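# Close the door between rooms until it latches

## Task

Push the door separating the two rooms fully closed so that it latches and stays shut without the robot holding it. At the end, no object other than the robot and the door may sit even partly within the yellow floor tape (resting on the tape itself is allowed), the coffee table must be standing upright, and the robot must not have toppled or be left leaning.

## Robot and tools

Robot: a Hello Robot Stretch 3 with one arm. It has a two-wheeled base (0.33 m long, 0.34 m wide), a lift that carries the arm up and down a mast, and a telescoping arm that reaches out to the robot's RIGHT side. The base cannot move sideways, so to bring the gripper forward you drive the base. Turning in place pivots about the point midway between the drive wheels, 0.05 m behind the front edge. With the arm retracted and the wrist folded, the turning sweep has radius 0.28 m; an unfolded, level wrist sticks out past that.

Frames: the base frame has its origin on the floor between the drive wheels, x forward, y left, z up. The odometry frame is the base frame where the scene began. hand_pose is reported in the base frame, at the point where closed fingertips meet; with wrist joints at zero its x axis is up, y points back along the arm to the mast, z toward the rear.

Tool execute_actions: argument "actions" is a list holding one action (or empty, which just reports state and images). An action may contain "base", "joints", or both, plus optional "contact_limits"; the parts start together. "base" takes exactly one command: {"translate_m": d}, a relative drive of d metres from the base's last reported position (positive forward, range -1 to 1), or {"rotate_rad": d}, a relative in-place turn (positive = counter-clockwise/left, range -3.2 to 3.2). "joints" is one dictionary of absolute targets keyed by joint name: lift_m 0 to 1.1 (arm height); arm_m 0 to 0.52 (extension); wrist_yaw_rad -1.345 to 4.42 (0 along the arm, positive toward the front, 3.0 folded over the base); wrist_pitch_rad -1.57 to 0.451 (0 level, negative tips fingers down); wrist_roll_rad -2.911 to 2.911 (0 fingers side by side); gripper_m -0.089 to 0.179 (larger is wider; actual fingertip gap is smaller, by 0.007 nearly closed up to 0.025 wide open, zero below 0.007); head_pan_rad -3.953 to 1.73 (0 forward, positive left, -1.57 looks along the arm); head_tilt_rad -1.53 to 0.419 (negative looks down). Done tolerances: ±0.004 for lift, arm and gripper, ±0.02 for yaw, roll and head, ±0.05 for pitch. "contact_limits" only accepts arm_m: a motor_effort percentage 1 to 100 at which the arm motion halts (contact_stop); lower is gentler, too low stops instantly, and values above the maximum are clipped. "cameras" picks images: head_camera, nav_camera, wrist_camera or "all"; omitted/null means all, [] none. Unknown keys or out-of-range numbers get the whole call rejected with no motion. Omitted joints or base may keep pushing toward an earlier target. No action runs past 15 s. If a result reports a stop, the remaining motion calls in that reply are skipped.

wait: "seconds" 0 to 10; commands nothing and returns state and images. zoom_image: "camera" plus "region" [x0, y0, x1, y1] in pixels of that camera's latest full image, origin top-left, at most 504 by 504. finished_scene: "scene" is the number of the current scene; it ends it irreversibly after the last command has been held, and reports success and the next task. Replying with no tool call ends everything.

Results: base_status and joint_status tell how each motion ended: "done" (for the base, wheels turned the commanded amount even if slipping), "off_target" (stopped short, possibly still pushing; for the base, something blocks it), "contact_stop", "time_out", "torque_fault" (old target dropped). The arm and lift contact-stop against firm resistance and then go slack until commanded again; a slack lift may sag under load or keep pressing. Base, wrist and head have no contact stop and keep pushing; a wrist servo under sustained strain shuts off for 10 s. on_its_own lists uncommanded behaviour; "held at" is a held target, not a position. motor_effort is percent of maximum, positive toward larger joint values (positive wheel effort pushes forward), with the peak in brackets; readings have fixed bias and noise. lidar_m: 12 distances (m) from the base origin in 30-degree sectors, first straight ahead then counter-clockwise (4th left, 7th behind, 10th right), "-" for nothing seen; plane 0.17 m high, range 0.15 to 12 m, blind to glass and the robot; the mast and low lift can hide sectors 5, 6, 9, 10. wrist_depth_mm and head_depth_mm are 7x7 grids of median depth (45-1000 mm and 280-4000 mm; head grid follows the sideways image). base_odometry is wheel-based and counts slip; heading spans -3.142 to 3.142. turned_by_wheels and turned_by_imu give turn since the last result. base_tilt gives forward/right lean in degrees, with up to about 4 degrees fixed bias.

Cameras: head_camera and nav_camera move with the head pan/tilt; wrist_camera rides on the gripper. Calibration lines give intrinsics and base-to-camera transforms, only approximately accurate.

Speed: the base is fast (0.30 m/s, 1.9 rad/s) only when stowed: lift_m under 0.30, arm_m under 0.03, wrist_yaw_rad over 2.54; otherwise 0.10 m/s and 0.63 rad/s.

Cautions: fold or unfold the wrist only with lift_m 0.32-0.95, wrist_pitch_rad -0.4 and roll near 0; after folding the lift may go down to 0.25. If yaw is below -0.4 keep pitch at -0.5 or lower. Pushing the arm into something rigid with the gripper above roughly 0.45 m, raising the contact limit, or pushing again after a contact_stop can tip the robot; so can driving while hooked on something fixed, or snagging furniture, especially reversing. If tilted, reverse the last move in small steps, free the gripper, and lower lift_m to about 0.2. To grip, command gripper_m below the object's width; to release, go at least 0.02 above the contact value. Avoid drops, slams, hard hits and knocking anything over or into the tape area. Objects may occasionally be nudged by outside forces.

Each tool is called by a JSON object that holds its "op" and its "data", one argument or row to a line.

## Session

{"op": "execute_actions", "data": {
  "actions": [
    {"joints":{"lift_m":0.27,"wrist_pitch_rad":-0.4,"wrist_yaw_rad":3.0,"head_tilt_rad":-0.6}}
  ],
  "cameras": ["nav_camera","wrist_camera"]
}}

Scene clock: 3.57 s.
base_odometry: x=+0.000 y=+0.000 heading=+0.000 (m, m, rad; odometry frame)
turned_by_wheels: +0.000 (rad since the last result)
turned_by_imu: +0.000 (rad since the last result)
base_tilt: forward=+0.4 right=+0.2 (deg)
lidar_m: 0.86 0.74 0.71 0.74 1.02 1.36 2.57 1.72 1.78 1.16 0.86 0.83
head_depth_mm: 677 736 801 885 982 1104 1217 / 707 770 846 936 1046 1182 1259 / 738 810 890 993 1119 1279 1261 / 776 854 943 1056 1196 1380 1257 / 815 901 1003 1131 1299 1432 1258 / 854 954 1058 1179 1332 1404 1252 / 852 917 989 1060 1149 1259 1248
base_status: not commanded
joint_positions: lift_m=+0.271 arm_m=-0.001 wrist_yaw_rad=+2.997 wrist_pitch_rad=-0.418 wrist_roll_rad=-0.007 gripper_m=+0.037 head_pan_rad=-0.007 head_tilt_rad=-0.592
joint_status: all done
motor_effort: left_wheel=+1(1) right_wheel=+0(0) lift_m=+14(24) arm_m=+0(0) wrist_yaw_rad=+1(1) wrist_pitch_rad=+6(5) wrist_roll_rad=+0(0) gripper_m=+1(0) head_pan_rad=-1(1) head_tilt_rad=-4(38) (%)
hand_pose: x=+0.0111 y=+0.0779 z=+0.2832 quat_wxyz=(+0.197, +0.698, +0.097, +0.682) (m; base frame)
wrist_depth_mm: - - 791 705 647 602 554 / - - 879 793 704 654 597 / 832 - 866 837 763 702 648 / 645 666 669 682 693 702 675 / 539 536 - 549 576 560 562 / 454 489 - - 455 479 475 / - - - - 405 416 412
pictures: nav_camera (sideways: a quarter turn counterclockwise sets it upright), wrist_camera
camera_calibration (this result's frames):
nav_camera: T_world_to_cam=[[0.564527, -0.0449234, 0.824191, -1.03541], [-0.0527793, -0.998439, -0.01827, 0.0664837], [0.823726, -0.0331863, -0.566016, 0.690862], [0, 0, 0, 1]] pos_world=[0.0189425, 0.0427931, 1.24563]
wrist_camera: T_world_to_cam=[[0.986579, -0.161317, 0.0252877, -0.00741818], [-0.0765114, -0.593515, -0.801178, 0.294458], [0.144253, 0.78849, -0.597892, 0.274312], [0, 0, 0, 1]] pos_world=[-0.00972223, -0.0427235, 0.40011]
Images, in order (width x height): nav_camera 672x504, wrist_camera 644x364.

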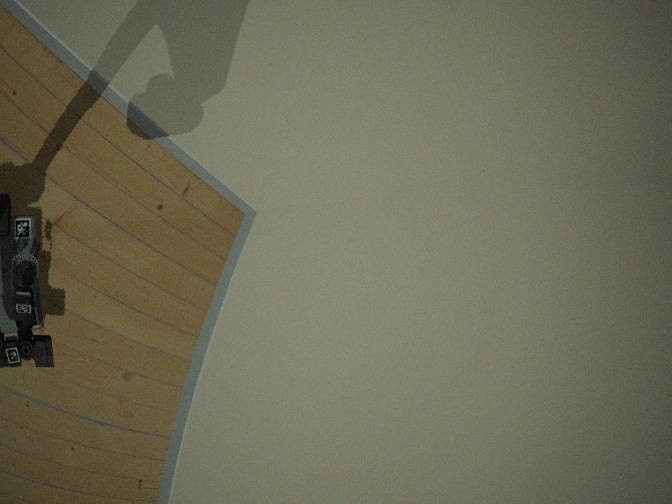

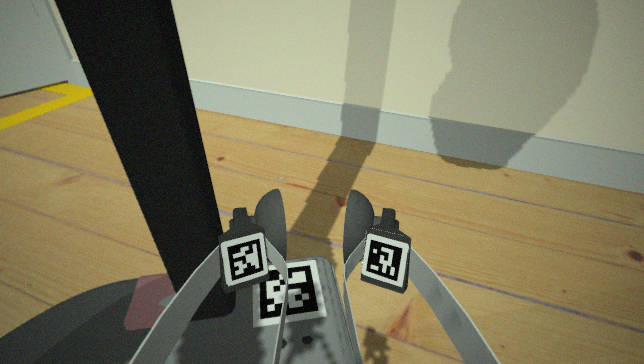

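{"op": "execute_actions", "data": {
  "actions": [
    {"base":{"rotate_rad":3.0}}
  ],
  "cameras": ["nav_camera"]
}}

{"op": "execute_actions", "data": {
  "actions": [
    {"base":{"translate_m":1.0},"joints":{"head_pan_rad":-0.7}}
  ],
  "cameras": ["nav_camera"]
}}

Scene clock: 10.07 s.
base_odometry: x=+0.000 y=+0.000 heading=+3.000 (m, m, rad; odometry frame)
turned_by_wheels: +3.000 (rad since the last result)
turned_by_imu: +3.021 (rad since the last result)
base_tilt: forward=+0.5 right=+0.2 (deg)
lidar_m: 2.97 1.71 1.51 1.40 0.90 0.83 0.83 0.78 0.72 0.72 0.90 1.36
head_depth_mm: 1178 1263 1374 1498 1643 1488 1264 / 2485 2705 2903 1681 1741 1485 1267 / 2567 2790 2990 2268 1793 1476 1260 / 2594 2912 3015 2251 1784 1478 1256 / 2733 2979 3011 2263 1769 1455 1254 / 2788 3091 3004 2223 1772 1470 1253 / 2659 2845 2840 2225 1763 1461 1248
base_status: done
joint_positions: lift_m=+0.271 arm_m=-0.001 wrist_yaw_rad=+2.997 wrist_pitch_rad=-0.418 wrist_roll_rad=-0.007 gripper_m=+0.037 head_pan_rad=-0.007 head_tilt_rad=-0.593
joint_status: not commanded
motor_effort: left_wheel=-1(11) right_wheel=+2(11) lift_m=+14(14) arm_m=-1(1) wrist_yaw_rad=+1(2) wrist_pitch_rad=+6(5) wrist_roll_rad=+0(0) gripper_m=+0(0) head_pan_rad=+0(0) head_tilt_rad=-3(5) (%)
hand_pose: x=+0.0111 y=+0.0779 z=+0.2832 quat_wxyz=(+0.196, +0.698, +0.097, +0.682) (m; base frame)
wrist_depth_mm: 746 - - - - - - / 783 - - - - - - / 786 - 833 862 884 884 909 / 658 667 667 675 675 681 688 / 537 537 - 553 566 561 567 / 456 496 - - 453 478 475 / - - - - 406 410 415
pictures: nav_camera (sideways: a quarter turn counterclockwise sets it upright)
camera_calibration (this result's frames):
nav_camera: T_world_to_cam=[[0.565216, -0.044928, 0.823719, -1.03479], [-0.0527947, -0.998439, -0.0182313, 0.0664334], [0.823252, -0.0331834, -0.566705, 0.691762], [0, 0, 0, 1]] pos_world=[0.0188955, 0.0427934, 1.24562]
Images, in order (width x height): nav_camera 672x504.

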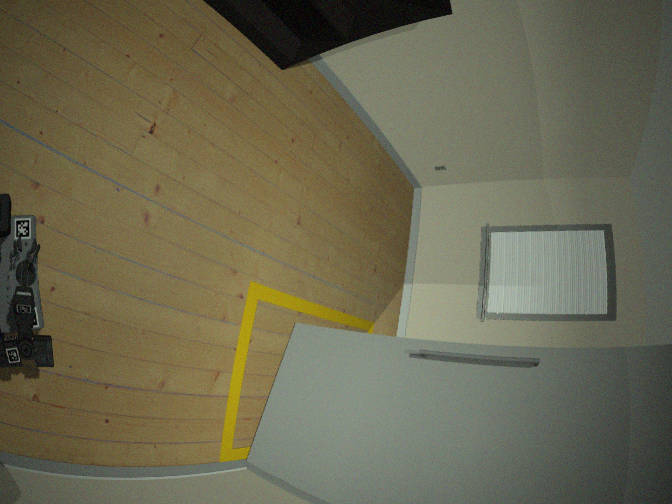

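Scene clock: 15.10 s.
base_odometry: x=-0.990 y=+0.141 heading=+3.000 (m, m, rad; odometry frame)
turned_by_wheels: +0.000 (rad since the last result)
turned_by_imu: +0.005 (rad since the last result)
base_tilt: forward=+0.4 right=+0.2 (deg)
lidar_m: 2.03 1.57 1.15 1.41 1.44 1.76 1.78 1.18 1.09 0.71 0.56 1.94
head_depth_mm: 444 479 544 634 730 862 1042 / 451 497 554 604 693 845 1021 / 1826 1965 568 630 719 826 998 / 1804 2003 2215 2179 1782 1483 1221 / 1759 1923 2147 2276 1791 1469 1247 / 1712 1879 2085 2208 1756 1470 1256 / 1660 1801 1987 2147 1762 1468 1242
base_status: done
joint_positions: lift_m=+0.271 arm_m=-0.001 wrist_yaw_rad=+2.998 wrist_pitch_rad=-0.418 wrist_roll_rad=-0.007 gripper_m=+0.037 head_pan_rad=-0.693 head_tilt_rad=-0.593
joint_status: all done
motor_effort: left_wheel=-1(11) right_wheel=+1(9) lift_m=+14(15) arm_m=-1(1) wrist_yaw_rad=+1(2) wrist_pitch_rad=+5(5) wrist_roll_rad=+0(0) gripper_m=+0(0) head_pan_rad=-3(30) head_tilt_rad=-3(4) (%)
hand_pose: x=+0.0110 y=+0.0780 z=+0.2833 quat_wxyz=(+0.196, +0.698, +0.097, +0.682) (m; base frame)
wrist_depth_mm: - - - - - - - / - - - - - - - / 827 - 857 896 891 907 907 / 653 659 662 683 678 699 700 / 540 542 - 543 568 556 558 / 463 491 - - 455 473 483 / - - - - 400 413 413
pictures: nav_camera (sideways: a quarter turn counterclockwise sets it upright)
camera_calibration (this result's frames):
nav_camera: T_world_to_cam=[[0.409045, -0.39331, 0.823401, -1.03343], [-0.673708, -0.738773, -0.0182053, 0.0701872], [0.615467, -0.547286, -0.567168, 0.69363], [0, 0, 0, 1]] pos_world=[0.0430972, 0.0250083, 1.24561]
Images, in order (width x height): nav_camera 672x504.

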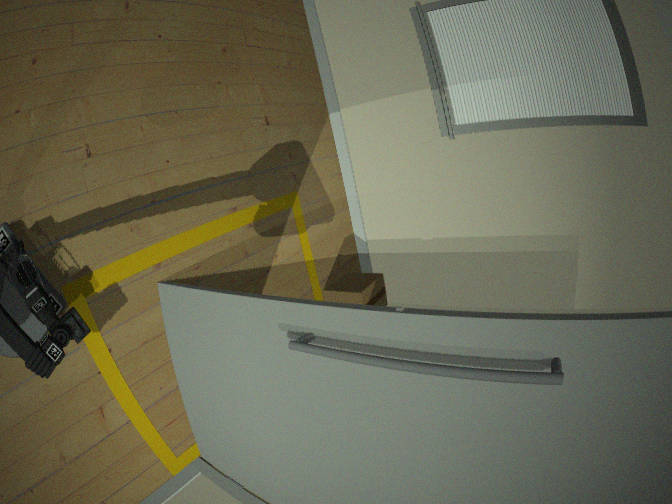

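{"op": "execute_actions", "data": {
  "actions": [
    {"base":{"translate_m":0.95},"joints":{"head_pan_rad":0,"head_tilt_rad":-1.0}}
  ],
  "cameras": []
}}

{"op": "execute_actions", "data": {
  "actions": [
    {"base":{"rotate_rad":-2.0}}
  ],
  "cameras": []
}}

{"op": "execute_actions", "data": {
  "actions": [
    {"base":{"translate_m":1.0}}
  ],
  "cameras": ["nav_camera"]
}}

Scene clock: 26.03 s.
base_odometry: x=-1.930 y=+0.275 heading=+3.000 (m, m, rad; odometry frame)
turned_by_wheels: +0.000 (rad since the last result)
turned_by_imu: +0.005 (rad since the last result)
base_tilt: forward=+0.5 right=+0.2 (deg)
lidar_m: 1.14 1.18 1.08 1.09 1.36 2.64 2.41 0.70 1.20 1.27 1.23 1.13
head_depth_mm: 1026 1183 1401 1524 1366 1232 1127 / 1062 1231 1464 1521 1359 1230 1116 / 1100 1284 1548 1512 1351 1223 1108 / 1138 1350 1598 1503 1343 1219 1115 / 1182 1409 1625 1499 1335 1221 1111 / 1235 1487 1657 1493 1339 1209 1107 / 1280 1535 1677 1474 1329 1198 1101
base_status: done
joint_positions: lift_m=+0.271 arm_m=-0.001 wrist_yaw_rad=+2.998 wrist_pitch_rad=-0.418 wrist_roll_rad=-0.007 gripper_m=+0.037 head_pan_rad=-0.007 head_tilt_rad=-0.988
joint_status: all done
motor_effort: left_wheel=-1(12) right_wheel=+2(9) lift_m=+14(14) arm_m=+0(1) wrist_yaw_rad=+1(2) wrist_pitch_rad=+5(5) wrist_roll_rad=+0(0) gripper_m=+0(0) head_pan_rad=+2(30) head_tilt_rad=-6(33) (%)
hand_pose: x=+0.0110 y=+0.0780 z=+0.2833 quat_wxyz=(+0.196, +0.698, +0.097, +0.682) (m; base frame)
wrist_depth_mm: - - - - 952 909 878 / - - - - - - 959 / 833 - 850 888 879 923 934 / 652 673 661 684 684 697 697 / 545 544 - 552 570 568 571 / 456 490 - - 453 471 481 / - - - - 411 408 408
pictures: none
No camera images: the call's "cameras" was empty. Leave "cameras" out to get every camera's image.

Scene clock: 28.47 s.
base_odometry: x=-1.930 y=+0.275 heading=+1.000 (m, m, rad; odometry frame)
turned_by_wheels: -2.000 (rad since the last result)
turned_by_imu: -2.013 (rad since the last result)
base_tilt: forward=+0.4 right=+0.2 (deg)
lidar_m: 1.47 1.27 1.19 1.13 1.16 1.13 1.08 1.11 1.26 2.64 2.13 0.70
head_depth_mm: 1262 988 944 1483 1360 1229 1128 / 2381 1980 1639 1402 1345 1233 1121 / 2318 1984 1714 1523 1355 1222 1120 / 2348 1968 1717 1509 1341 1217 1118 / 2290 1946 1699 1497 1341 1214 1110 / 2305 1933 1677 1494 1331 1207 1106 / 1395 1601 1680 1482 1331 1194 1100
base_status: done
joint_positions: lift_m=+0.271 arm_m=-0.001 wrist_yaw_rad=+2.998 wrist_pitch_rad=-0.418 wrist_roll_rad=-0.007 gripper_m=+0.037 head_pan_rad=-0.007 head_tilt_rad=-0.988
joint_status: not commanded
motor_effort: left_wheel=+2(16) right_wheel=-1(7) lift_m=+14(15) arm_m=-1(1) wrist_yaw_rad=+1(2) wrist_pitch_rad=+6(6) wrist_roll_rad=+0(0) gripper_m=+0(0) head_pan_rad=+1(2) head_tilt_rad=-7(6) (%)
hand_pose: x=+0.0110 y=+0.0780 z=+0.2833 quat_wxyz=(+0.196, +0.698, +0.097, +0.682) (m; base frame)
wrist_depth_mm: 919 - - - - - - / - - - - - - - / 835 - 857 880 878 887 915 / 645 652 674 687 678 695 699 / 537 538 - 563 581 564 565 / 460 484 - - 458 467 481 / - - - - 404 415 410
pictures: none
No camera images: the call's "cameras" was empty. Leave "cameras" out to get every camera's image.

Scene clock: 33.50 s.
base_odometry: x=-1.390 y=+1.117 heading=+1.000 (m, m, rad; odometry frame)
turned_by_wheels: +0.000 (rad since the last result)
turned_by_imu: +0.005 (rad since the last result)
base_tilt: forward=+0.6 right=+0.1 (deg)
lidar_m: 2.69 0.54 0.61 0.67 1.20 1.60 2.08 0.47 0.39 0.39 0.44 0.75
head_depth_mm: 2374 2030 1743 1529 1364 1216 1108 / 2378 2003 1721 1517 1357 1232 1115 / 2354 1973 1724 1518 1349 1224 1120 / 2333 1966 1708 1504 1352 1212 1115 / 2313 1967 1694 1502 1338 1218 1105 / 2295 1943 1687 1491 1337 1210 1103 / 2275 1932 1673 1491 1293 1204 1098
base_status: done
joint_positions: lift_m=+0.271 arm_m=-0.001 wrist_yaw_rad=+2.998 wrist_pitch_rad=-0.418 wrist_roll_rad=-0.007 gripper_m=+0.037 head_pan_rad=-0.007 head_tilt_rad=-0.989
joint_status: not commanded
motor_effort: left_wheel=+1(15) right_wheel=+0(7) lift_m=+14(14) arm_m=-1(1) wrist_yaw_rad=+2(1) wrist_pitch_rad=+5(5) wrist_roll_rad=+0(0) gripper_m=+0(0) head_pan_rad=+2(2) head_tilt_rad=-5(7) (%)
hand_pose: x=+0.0109 y=+0.0780 z=+0.2833 quat_wxyz=(+0.196, +0.698, +0.097, +0.682) (m; base frame)
wrist_depth_mm: 937 - - 761 754 563 417 / - - - 731 764 573 443 / 839 - 859 788 789 582 503 / 662 649 673 679 687 593 666 / 533 541 - 556 565 565 566 / 450 486 - - 459 476 477 / - - - - 405 404 412
pictures: nav_camera (sideways: a quarter turn counterclockwise sets it upright)
camera_calibration (this result's frames):
nav_camera: T_world_to_cam=[[0.83896, -0.0469157, 0.542166, -0.669558], [-0.056486, -0.998403, 0.00101211, 0.0413987], [0.541253, -0.0314739, -0.840271, 1.04927], [0, 0, 0, 1]] pos_world=[-0.00384723, 0.0429443, 1.24464]
Images, in order (width x height): nav_camera 672x504.

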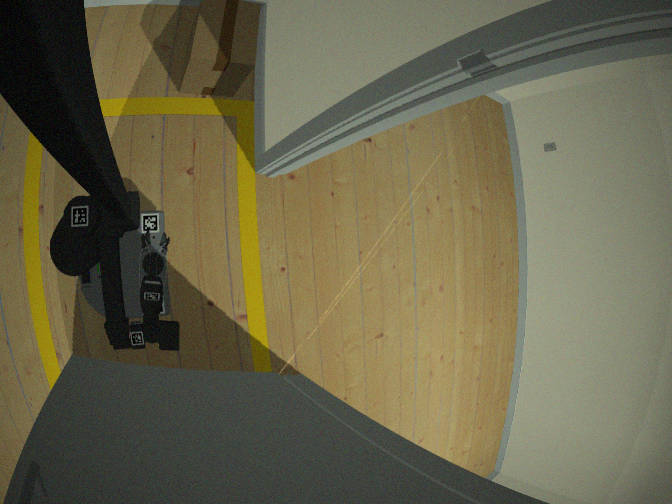

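{"op": "execute_actions", "data": {
  "actions": [
    {"base":{"translate_m":-0.85}}
  ],
  "cameras": []
}}

{"op": "execute_actions", "data": {
  "actions": [
    {"base":{"rotate_rad":-1.35}}
  ],
  "cameras": []
}}

{"op": "execute_actions", "data": {
  "actions": [
    {"base":{"translate_m":0.9}}
  ],
  "cameras": []
}}

{"op": "execute_actions", "data": {
  "actions": [
    {"base":{"rotate_rad":2.25}}
  ],
  "cameras": []
}}

{"op": "execute_actions", "data": {
  "actions": [
    {"base":{"translate_m":1.0},"joints":{"lift_m":0.33}}
  ],
  "cameras": []
}}

{"op": "execute_actions", "data": {
  "actions": [
    {"base":{"translate_m":0.2}}
  ],
  "cameras": []
}}

{"op": "execute_actions", "data": {
  "actions": [
    {"base":{"rotate_rad":-0.85}}
  ],
  "cameras": []
}}

{"op": "execute_actions", "data": {
  "actions": [
    {"base":{"translate_m":0.33}}
  ],
  "cameras": []
}}

{"op": "execute_actions", "data": {
  "actions": [
    {"base":{"translate_m":-0.3}}
  ],
  "cameras": ["nav_camera"]
}}

Scene clock: 49.63 s.
base_odometry: x=-1.849 y=+0.402 heading=+1.000 (m, m, rad; odometry frame)
turned_by_wheels: +0.000 (rad since the last result)
turned_by_imu: -0.003 (rad since the last result)
base_tilt: forward=+0.5 right=+0.2 (deg)
lidar_m: 1.32 1.15 1.19 1.14 1.17 1.29 1.23 1.26 1.36 2.63 1.90 0.57
head_depth_mm: 2316 1222 1052 936 1336 1233 1129 / 2372 1987 1700 1467 1301 1230 1121 / 2351 1989 1732 1511 1359 1225 1117 / 2352 1964 1706 1505 1344 1218 1114 / 2329 1936 1708 1493 1343 1215 1110 / 2323 1936 1683 1485 1336 1208 1109 / 1290 1461 1625 1475 1330 1202 1101
base_status: done
joint_positions: lift_m=+0.271 arm_m=-0.001 wrist_yaw_rad=+2.998 wrist_pitch_rad=-0.418 wrist_roll_rad=-0.007 gripper_m=+0.037 head_pan_rad=-0.007 head_tilt_rad=-0.989
joint_status: not commanded
motor_effort: left_wheel=+2(10) right_wheel=-1(8) lift_m=+15(14) arm_m=-1(1) wrist_yaw_rad=+0(1) wrist_pitch_rad=+5(5) wrist_roll_rad=+0(0) gripper_m=+0(0) head_pan_rad=+2(2) head_tilt_rad=-6(7) (%)
hand_pose: x=+0.0109 y=+0.0780 z=+0.2833 quat_wxyz=(+0.196, +0.698, +0.097, +0.682) (m; base frame)
wrist_depth_mm: 921 - - - - - 886 / - - - - - - 910 / 838 - 867 860 883 880 918 / 664 655 657 668 671 695 706 / 533 537 - 549 568 556 575 / 455 479 - - 461 475 483 / - - - - 400 408 410
pictures: none
No camera images: the call's "cameras" was empty. Leave "cameras" out to get every camera's image.

Scene clock: 51.70 s.
base_odometry: x=-1.849 y=+0.402 heading=-0.350 (m, m, rad; odometry frame)
turned_by_wheels: -1.350 (rad since the last result)
turned_by_imu: -1.357 (rad since the last result)
base_tilt: forward=+0.5 right=+0.2 (deg)
lidar_m: 2.63 0.57 0.63 1.32 1.27 1.14 1.14 1.27 1.23 1.23 1.36 1.99
head_depth_mm: 2294 2010 1728 1530 1371 1238 1126 / 2344 1996 1720 1528 1350 1224 1116 / 2337 1982 1723 1510 1355 1222 1117 / 2307 1979 1708 1509 1342 1217 1111 / 2311 1972 1702 1506 1346 1223 1110 / 2286 1943 1678 1484 1327 1210 1112 / 2285 1938 1664 1482 1329 1203 1098
base_status: done
joint_positions: lift_m=+0.271 arm_m=-0.001 wrist_yaw_rad=+2.998 wrist_pitch_rad=-0.418 wrist_roll_rad=-0.007 gripper_m=+0.037 head_pan_rad=-0.007 head_tilt_rad=-0.989
joint_status: not commanded
motor_effort: left_wheel=+1(16) right_wheel=+0(7) lift_m=+14(14) arm_m=-1(1) wrist_yaw_rad=+2(1) wrist_pitch_rad=+5(5) wrist_roll_rad=+0(0) gripper_m=+0(0) head_pan_rad=+2(2) head_tilt_rad=-5(6) (%)
hand_pose: x=+0.0109 y=+0.0780 z=+0.2833 quat_wxyz=(+0.196, +0.698, +0.097, +0.682) (m; base frame)
wrist_depth_mm: 936 - - - - 698 - / - - - - - 629 - / 841 - 858 879 902 663 888 / 655 657 666 677 690 649 697 / 541 540 - 552 568 565 568 / 453 492 - - 458 478 471 / - - - - 404 413 411
pictures: none
No camera images: the call's "cameras" was empty. Leave "cameras" out to get every camera's image.

Scene clock: 56.47 s.
base_odometry: x=-1.004 y=+0.093 heading=-0.350 (m, m, rad; odometry frame)
turned_by_wheels: +0.000 (rad since the last result)
turned_by_imu: +0.004 (rad since the last result)
base_tilt: forward=+0.5 right=+0.2 (deg)
lidar_m: 1.74 1.35 1.13 0.88 0.60 0.58 2.02 1.70 1.41 1.11 1.41 1.76
head_depth_mm: 1604 1867 1733 1527 1362 1240 1129 / 1640 1862 1729 1523 1365 1227 1125 / 1673 1902 1714 1509 1354 1221 1118 / 1704 1901 1705 1505 1345 1219 1118 / 1715 1927 1697 1503 1342 1216 1106 / 1754 1927 1695 1498 1335 1214 1107 / 1801 1945 1674 1484 1329 1207 1099
base_status: done
joint_positions: lift_m=+0.271 arm_m=-0.001 wrist_yaw_rad=+2.998 wrist_pitch_rad=-0.418 wrist_roll_rad=-0.007 gripper_m=+0.037 head_pan_rad=-0.007 head_tilt_rad=-0.989
joint_status: not commanded
motor_effort: left_wheel=+1(14) right_wheel=+0(5) lift_m=+14(14) arm_m=-1(1) wrist_yaw_rad=+1(1) wrist_pitch_rad=+5(5) wrist_roll_rad=+0(0) gripper_m=+0(0) head_pan_rad=+2(2) head_tilt_rad=-5(7) (%)
hand_pose: x=+0.0109 y=+0.0780 z=+0.2833 quat_wxyz=(+0.196, +0.698, +0.097, +0.682) (m; base frame)
wrist_depth_mm: 497 - - - - - - / 520 - - - - - - / 540 - 863 861 875 889 905 / 553 630 682 687 680 678 703 / 526 539 - 546 573 573 567 / 463 484 - - 458 478 480 / - - - - 406 404 409
pictures: none
No camera images: the call's "cameras" was empty. Leave "cameras" out to get every camera's image.

Scene clock: 59.10 s.
base_odometry: x=-1.004 y=+0.093 heading=+1.900 (m, m, rad; odometry frame)
turned_by_wheels: +2.250 (rad since the last result)
turned_by_imu: +2.263 (rad since the last result)
base_tilt: forward=+0.5 right=+0.1 (deg)
lidar_m: 0.58 1.85 2.03 1.55 1.28 1.11 1.41 1.75 1.76 1.24 1.12 0.76
head_depth_mm: 717 886 1154 1475 1370 1228 1127 / 673 820 1043 1420 1370 1232 1125 / 634 762 950 1254 1350 1225 1115 / 598 709 877 1124 1345 1213 1116 / 550 638 807 1018 1306 1205 1112 / 537 628 794 1447 1332 1206 1103 / 1725 1872 1689 1483 1331 1202 1099
base_status: done
joint_positions: lift_m=+0.271 arm_m=-0.001 wrist_yaw_rad=+2.998 wrist_pitch_rad=-0.418 wrist_roll_rad=-0.007 gripper_m=+0.037 head_pan_rad=-0.007 head_tilt_rad=-0.989
joint_status: not commanded
motor_effort: left_wheel=-2(11) right_wheel=+2(11) lift_m=+14(14) arm_m=-2(2) wrist_yaw_rad=+1(1) wrist_pitch_rad=+5(5) wrist_roll_rad=+0(0) gripper_m=+0(1) head_pan_rad=+1(2) head_tilt_rad=-6(7) (%)
hand_pose: x=+0.0109 y=+0.0779 z=+0.2833 quat_wxyz=(+0.196, +0.698, +0.097, +0.682) (m; base frame)
wrist_depth_mm: - - - - - - - / - - - - - - - / 849 - 862 880 872 889 926 / 645 663 675 674 681 704 702 / 545 539 - 539 574 551 562 / 456 482 - - 455 476 473 / - - - - 410 413 412
pictures: none
No camera images: the call's "cameras" was empty. Leave "cameras" out to get every camera's image.

Scene clock: 70.33 s.
base_odometry: x=-1.327 y=+1.039 heading=+1.900 (m, m, rad; odometry frame)
turned_by_wheels: +0.000 (rad since the last result)
turned_by_imu: +0.062 (rad since the last result)
base_tilt: forward=+0.4 right=+0.2 (deg)
lidar_m: - 0.15 1.25 1.58 2.02 1.93 2.39 2.53 0.83 0.22 0.15 -
head_depth_mm: - - - - - - 464 / - - - - - 313 512 / - - - - - 327 626 / - - - - - 350 803 / - - - - - 378 1082 / - - - - - 411 1074 / - - - - - 475 1075
base_status: done
joint_positions: lift_m=+0.329 arm_m=-0.001 wrist_yaw_rad=+2.997 wrist_pitch_rad=-0.417 wrist_roll_rad=-0.007 gripper_m=+0.037 head_pan_rad=+0.005 head_tilt_rad=-1.000
joint_status: all done
motor_effort: left_wheel=+0(69) right_wheel=+0(20) lift_m=+35(37) arm_m=-2(2) wrist_yaw_rad=+2(3) wrist_pitch_rad=+5(5) wrist_roll_rad=+0(0) gripper_m=+1(2) head_pan_rad=-3(15) head_tilt_rad=+1(11) (%)
hand_pose: x=+0.0112 y=+0.0780 z=+0.3424 quat_wxyz=(+0.196, +0.698, +0.097, +0.682) (m; base frame)
wrist_depth_mm: - - - - - - 141 / - - - - - - 139 / 962 - - - - 217 137 / 751 754 778 785 788 212 135 / 604 624 - 620 658 206 133 / 529 521 - 541 508 201 131 / 455 - - 466 441 184 129
pictures: none
No camera images: the call's "cameras" was empty. Leave "cameras" out to get every camera's image.

Scene clock: 73.57 s.
base_odometry: x=-1.392 y=+1.229 heading=+1.900 (m, m, rad; odometry frame)
turned_by_wheels: +0.000 (rad since the last result)
turned_by_imu: -0.017 (rad since the last result)
base_tilt: forward=+0.5 right=+0.3 (deg)
lidar_m: 0.15 0.58 1.10 1.37 2.14 2.12 2.59 2.68 0.50 0.20 0.15 0.15
head_depth_mm: - - - - - 313 452 / - - - - - 345 549 / - - - - 304 411 765 / - - - - 327 455 1088 / - - - - - 1174 1109 / - - - 1160 1288 1210 1101 / 951 1170 1420 1154 1233 1208 1096
base_status: done
joint_positions: lift_m=+0.330 arm_m=-0.001 wrist_yaw_rad=+2.997 wrist_pitch_rad=-0.417 wrist_roll_rad=-0.007 gripper_m=+0.037 head_pan_rad=+0.005 head_tilt_rad=-0.999
joint_status: not commanded
motor_effort: left_wheel=+1(17) right_wheel=+0(30) lift_m=+34(35) arm_m=+0(2) wrist_yaw_rad=+1(13) wrist_pitch_rad=+5(5) wrist_roll_rad=+0(0) gripper_m=+1(1) head_pan_rad=-3(3) head_tilt_rad=-1(1) (%)
hand_pose: x=+0.0112 y=+0.0782 z=+0.3425 quat_wxyz=(+0.196, +0.698, +0.097, +0.682) (m; base frame)
wrist_depth_mm: - - - - - 895 762 / - - - - - 979 789 / 962 - - - - 964 482 / 744 748 762 770 785 775 506 / 624 621 - 647 645 614 540 / 522 524 - 539 521 538 533 / 452 - - 465 464 467 203
pictures: none
No camera images: the call's "cameras" was empty. Leave "cameras" out to get every camera's image.

Scene clock: 75.87 s.
base_odometry: x=-1.392 y=+1.229 heading=+1.050 (m, m, rad; odometry frame)
turned_by_wheels: -0.850 (rad since the last result)
turned_by_imu: -0.859 (rad since the last result)
base_tilt: forward=+0.4 right=+0.2 (deg)
lidar_m: 0.15 0.15 0.17 0.58 1.15 1.64 2.14 2.12 2.74 1.23 0.31 0.17
head_depth_mm: - - - 297 410 968 1125 / - - - - 366 751 1126 / - - - - 338 614 1110 / - - - - 326 520 1101 / - - - - 305 452 1080 / - - - - 295 399 839 / - - - - - 358 489
base_status: done
joint_positions: lift_m=+0.330 arm_m=-0.001 wrist_yaw_rad=+2.997 wrist_pitch_rad=-0.417 wrist_roll_rad=-0.007 gripper_m=+0.037 head_pan_rad=+0.005 head_tilt_rad=-0.999
joint_status: not commanded
motor_effort: left_wheel=+2(9) right_wheel=-1(5) lift_m=+34(34) arm_m=+0(0) wrist_yaw_rad=+2(2) wrist_pitch_rad=+5(5) wrist_roll_rad=+0(0) gripper_m=+1(0) head_pan_rad=-3(3) head_tilt_rad=-1(1) (%)
hand_pose: x=+0.0112 y=+0.0782 z=+0.3425 quat_wxyz=(+0.196, +0.698, +0.097, +0.682) (m; base frame)
wrist_depth_mm: 950 - - - 860 161 128 / - - - 639 233 168 132 / 961 - - 689 242 175 137 / 741 749 771 732 256 184 142 / 623 610 - 625 255 192 147 / 519 529 - 539 303 202 152 / 453 - - 469 329 204 159
pictures: none
No camera images: the call's "cameras" was empty. Leave "cameras" out to get every camera's image.

Scene clock: 80.37 s.
base_odometry: x=-1.228 y=+1.515 heading=+1.050 (m, m, rad; odometry frame)
turned_by_wheels: +0.000 (rad since the last result)
turned_by_imu: -0.011 (rad since the last result)
base_tilt: forward=+0.4 right=+0.1 (deg)
lidar_m: - - 0.15 0.23 0.59 1.59 2.46 2.42 2.77 0.20 0.15 -
head_depth_mm: - - - - - - 486 / - - - - - - 416 / - - - - - - 553 / - - - - - - 483 / - - - - - - 530 / - - - - - - 801 / - - - - - - 589
base_status: done
joint_positions: lift_m=+0.330 arm_m=-0.001 wrist_yaw_rad=+3.008 wrist_pitch_rad=-0.416 wrist_roll_rad=-0.007 gripper_m=+0.037 head_pan_rad=+0.005 head_tilt_rad=-0.999
joint_status: not commanded
motor_effort: left_wheel=+3(66) right_wheel=+15(21) lift_m=+34(34) arm_m=+0(0) wrist_yaw_rad=-5(7) wrist_pitch_rad=+5(5) wrist_roll_rad=+0(0) gripper_m=+0(2) head_pan_rad=-3(3) head_tilt_rad=-1(1) (%)
hand_pose: x=+0.0087 y=+0.0785 z=+0.3426 quat_wxyz=(+0.192, +0.697, +0.101, +0.683) (m; base frame)
wrist_depth_mm: 915 - 956 486 157 93 66 / - - 604 514 160 94 67 / 965 - 647 557 163 95 67 / 759 740 711 584 167 96 68 / 611 619 - 575 152 98 68 / 524 532 - 527 176 99 69 / 456 - - - 179 94 70
pictures: none
No camera images: the call's "cameras" was empty. Leave "cameras" out to get every camera's image.

Scene clock: 84.60 s.
base_odometry: x=-1.377 y=+1.255 heading=+1.050 (m, m, rad; odometry frame)
turned_by_wheels: +0.000 (rad since the last result)
turned_by_imu: -0.001 (rad since the last result)
base_tilt: forward=+0.5 right=+0.2 (deg)
lidar_m: 0.36 0.38 0.54 0.58 1.14 1.61 2.17 2.14 2.75 1.19 0.49 0.37
head_depth_mm: 313 370 451 579 805 1192 1124 / 314 372 454 582 813 1183 1128 / 315 373 456 584 818 1187 1117 / 316 375 458 590 825 1184 1121 / 317 376 460 590 829 1172 1114 / 318 376 462 595 839 1179 1100 / 319 378 464 540 826 1181 1102
base_status: done
joint_positions: lift_m=+0.330 arm_m=-0.001 wrist_yaw_rad=+3.003 wrist_pitch_rad=-0.416 wrist_roll_rad=-0.007 gripper_m=+0.037 head_pan_rad=+0.005 head_tilt_rad=-0.999
joint_status: not commanded
motor_effort: left_wheel=+2(5) right_wheel=+0(12) lift_m=+34(34) arm_m=+0(1) wrist_yaw_rad=-2(6) wrist_pitch_rad=+5(5) wrist_roll_rad=+0(0) gripper_m=+1(0) head_pan_rad=-3(2) head_tilt_rad=+0(0) (%)
hand_pose: x=+0.0098 y=+0.0784 z=+0.3426 quat_wxyz=(+0.194, +0.698, +0.099, +0.683) (m; base frame)
wrist_depth_mm: 917 - 969 970 823 499 358 / - - - 640 697 499 348 / 977 - - 686 725 512 353 / 737 745 759 738 742 524 367 / 620 618 - 631 644 515 373 / 524 523 - 533 518 507 376 / 456 - - - 468 471 379
pictures: nav_camera (sideways: a quarter turn counterclockwise sets it upright)
camera_calibration (this result's frames):
nav_camera: T_world_to_cam=[[0.844832, -0.0369579, 0.533754, -0.658635], [-0.0446555, -0.999001, 0.00150893, 0.0406797], [0.533165, -0.0251099, -0.845638, 1.05629], [0, 0, 0, 1]] pos_world=[-0.00492624, 0.0428207, 1.24473]
Images, in order (width x height): nav_camera 672x504.

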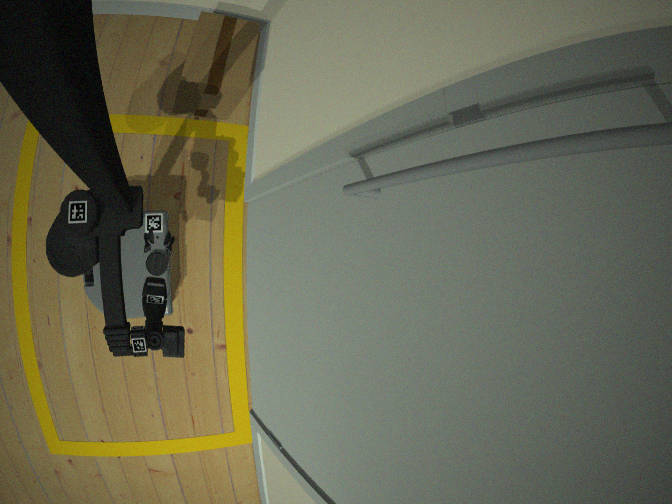

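Push once more to be sure.

{"op": "execute_actions", "data": {
  "actions": [
    {"base":{"rotate_rad":-0.08}}
  ],
  "cameras": []
}}

{"op": "execute_actions", "data": {
  "actions": [
    {"base":{"translate_m":0.35}}
  ],
  "cameras": []
}}

{"op": "execute_actions", "data": {
  "actions": [
    {"base":{"translate_m":-0.1}}
  ],
  "cameras": []
}}

{"op": "finished_scene", "data": {
  "scene": 2
}}

Scene clock: 89.93 s.
base_odometry: x=-1.377 y=+1.255 heading=+0.970 (m, m, rad; odometry frame)
turned_by_wheels: -0.080 (rad since the last result)
turned_by_imu: -0.080 (rad since the last result)
base_tilt: forward=+0.4 right=+0.2 (deg)
lidar_m: 0.36 0.37 0.49 0.58 1.11 1.48 2.16 2.14 2.61 1.60 0.53 0.38
head_depth_mm: 321 383 469 608 868 1211 1125 / 320 380 467 602 855 1204 1125 / 318 378 464 599 843 1198 1114 / 317 375 460 592 833 1187 1119 / 315 373 457 586 819 1183 1113 / 314 371 454 580 808 1173 1102 / 312 368 449 550 799 1157 1098
base_status: done
joint_positions: lift_m=+0.330 arm_m=-0.001 wrist_yaw_rad=+3.003 wrist_pitch_rad=-0.416 wrist_roll_rad=-0.007 gripper_m=+0.037 head_pan_rad=+0.005 head_tilt_rad=-0.999
joint_status: not commanded
motor_effort: left_wheel=+2(8) right_wheel=-1(4) lift_m=+33(33) arm_m=+0(0) wrist_yaw_rad=-2(3) wrist_pitch_rad=+5(5) wrist_roll_rad=+0(0) gripper_m=+0(0) head_pan_rad=-2(2) head_tilt_rad=-1(1) (%)
hand_pose: x=+0.0098 y=+0.0784 z=+0.3426 quat_wxyz=(+0.194, +0.698, +0.099, +0.683) (m; base frame)
wrist_depth_mm: 873 - 983 - 713 456 324 / 978 - - 626 688 464 342 / 947 - - 693 712 476 349 / 766 745 773 741 729 473 354 / 613 627 - 632 653 479 358 / 526 524 - 543 525 508 365 / 448 - - - 462 463 367
pictures: none
No camera images: the call's "cameras" was empty. Leave "cameras" out to get every camera's image.

Scene clock: 94.40 s.
base_odometry: x=-1.179 y=+1.543 heading=+0.970 (m, m, rad; odometry frame)
turned_by_wheels: +0.000 (rad since the last result)
turned_by_imu: +0.011 (rad since the last result)
base_tilt: forward=+0.4 right=+0.2 (deg)
lidar_m: - - 0.15 0.20 0.60 1.52 2.46 2.41 2.80 0.23 0.15 -
head_depth_mm: - - - - - - 945 / - - - - - - 531 / - - - - - - 502 / - - - - - - 743 / - - - - - - 583 / - - - - - - 637 / - - - - - - 575
base_status: done
joint_positions: lift_m=+0.330 arm_m=-0.001 wrist_yaw_rad=+3.006 wrist_pitch_rad=-0.417 wrist_roll_rad=-0.007 gripper_m=+0.037 head_pan_rad=+0.001 head_tilt_rad=-1.011
joint_status: not commanded
on_its_own: left_wheel is at rest, and its effort (+27) is outside its rest range (-18 to +18)
motor_effort: left_wheel=+27(60) right_wheel=+9(25) lift_m=+30(33) arm_m=+0(0) wrist_yaw_rad=-4(8) wrist_pitch_rad=+5(5) wrist_roll_rad=+0(0) gripper_m=+2(2) head_pan_rad=-1(5) head_tilt_rad=+5(7) (%)
hand_pose: x=+0.0092 y=+0.0784 z=+0.3427 quat_wxyz=(+0.193, +0.698, +0.100, +0.683) (m; base frame)
wrist_depth_mm: 886 - 970 267 127 80 59 / 979 - 664 291 131 82 60 / 953 - 697 323 135 84 61 / 749 749 726 369 140 85 62 / 617 617 - 425 131 87 63 / 525 527 - 401 150 89 63 / 452 - - - 170 86 64
pictures: none
No camera images: the call's "cameras" was empty. Leave "cameras" out to get every camera's image.

Scene clock: 96.57 s.
base_odometry: x=-1.236 y=+1.461 heading=+0.970 (m, m, rad; odometry frame)
turned_by_wheels: +0.000 (rad since the last result)
turned_by_imu: +0.000 (rad since the last result)
base_tilt: forward=+0.5 right=+0.2 (deg)
lidar_m: 0.15 0.16 0.21 0.55 0.60 1.51 2.37 2.32 2.80 0.65 0.22 0.16
head_depth_mm: - - - - 325 531 1107 / - - - - 321 519 1103 / - - - - 316 509 1087 / - - - - 314 498 1092 / - - - - 318 487 1085 / - - - - 314 478 1082 / - - - - 311 470 1065
base_status: done
joint_positions: lift_m=+0.330 arm_m=-0.001 wrist_yaw_rad=+3.003 wrist_pitch_rad=-0.417 wrist_roll_rad=-0.007 gripper_m=+0.037 head_pan_rad=+0.001 head_tilt_rad=-1.001
joint_status: not commanded
motor_effort: left_wheel=+1(20) right_wheel=+1(7) lift_m=+30(30) arm_m=+0(0) wrist_yaw_rad=-2(5) wrist_pitch_rad=+5(5) wrist_roll_rad=+0(0) gripper_m=+0(2) head_pan_rad=-2(2) head_tilt_rad=+1(6) (%)
hand_pose: x=+0.0098 y=+0.0783 z=+0.3427 quat_wxyz=(+0.194, +0.698, +0.099, +0.683) (m; base frame)
wrist_depth_mm: 885 - 943 725 294 205 150 / 969 - 610 669 311 210 152 / 967 - 645 713 339 215 155 / 750 756 709 712 353 218 157 / 626 623 - 639 334 223 159 / 528 526 - 541 384 228 161 / 455 - - - 403 220 165
pictures: none
No camera images: the call's "cameras" was empty. Leave "cameras" out to get every camera's image.

The scene is finished: the task was done.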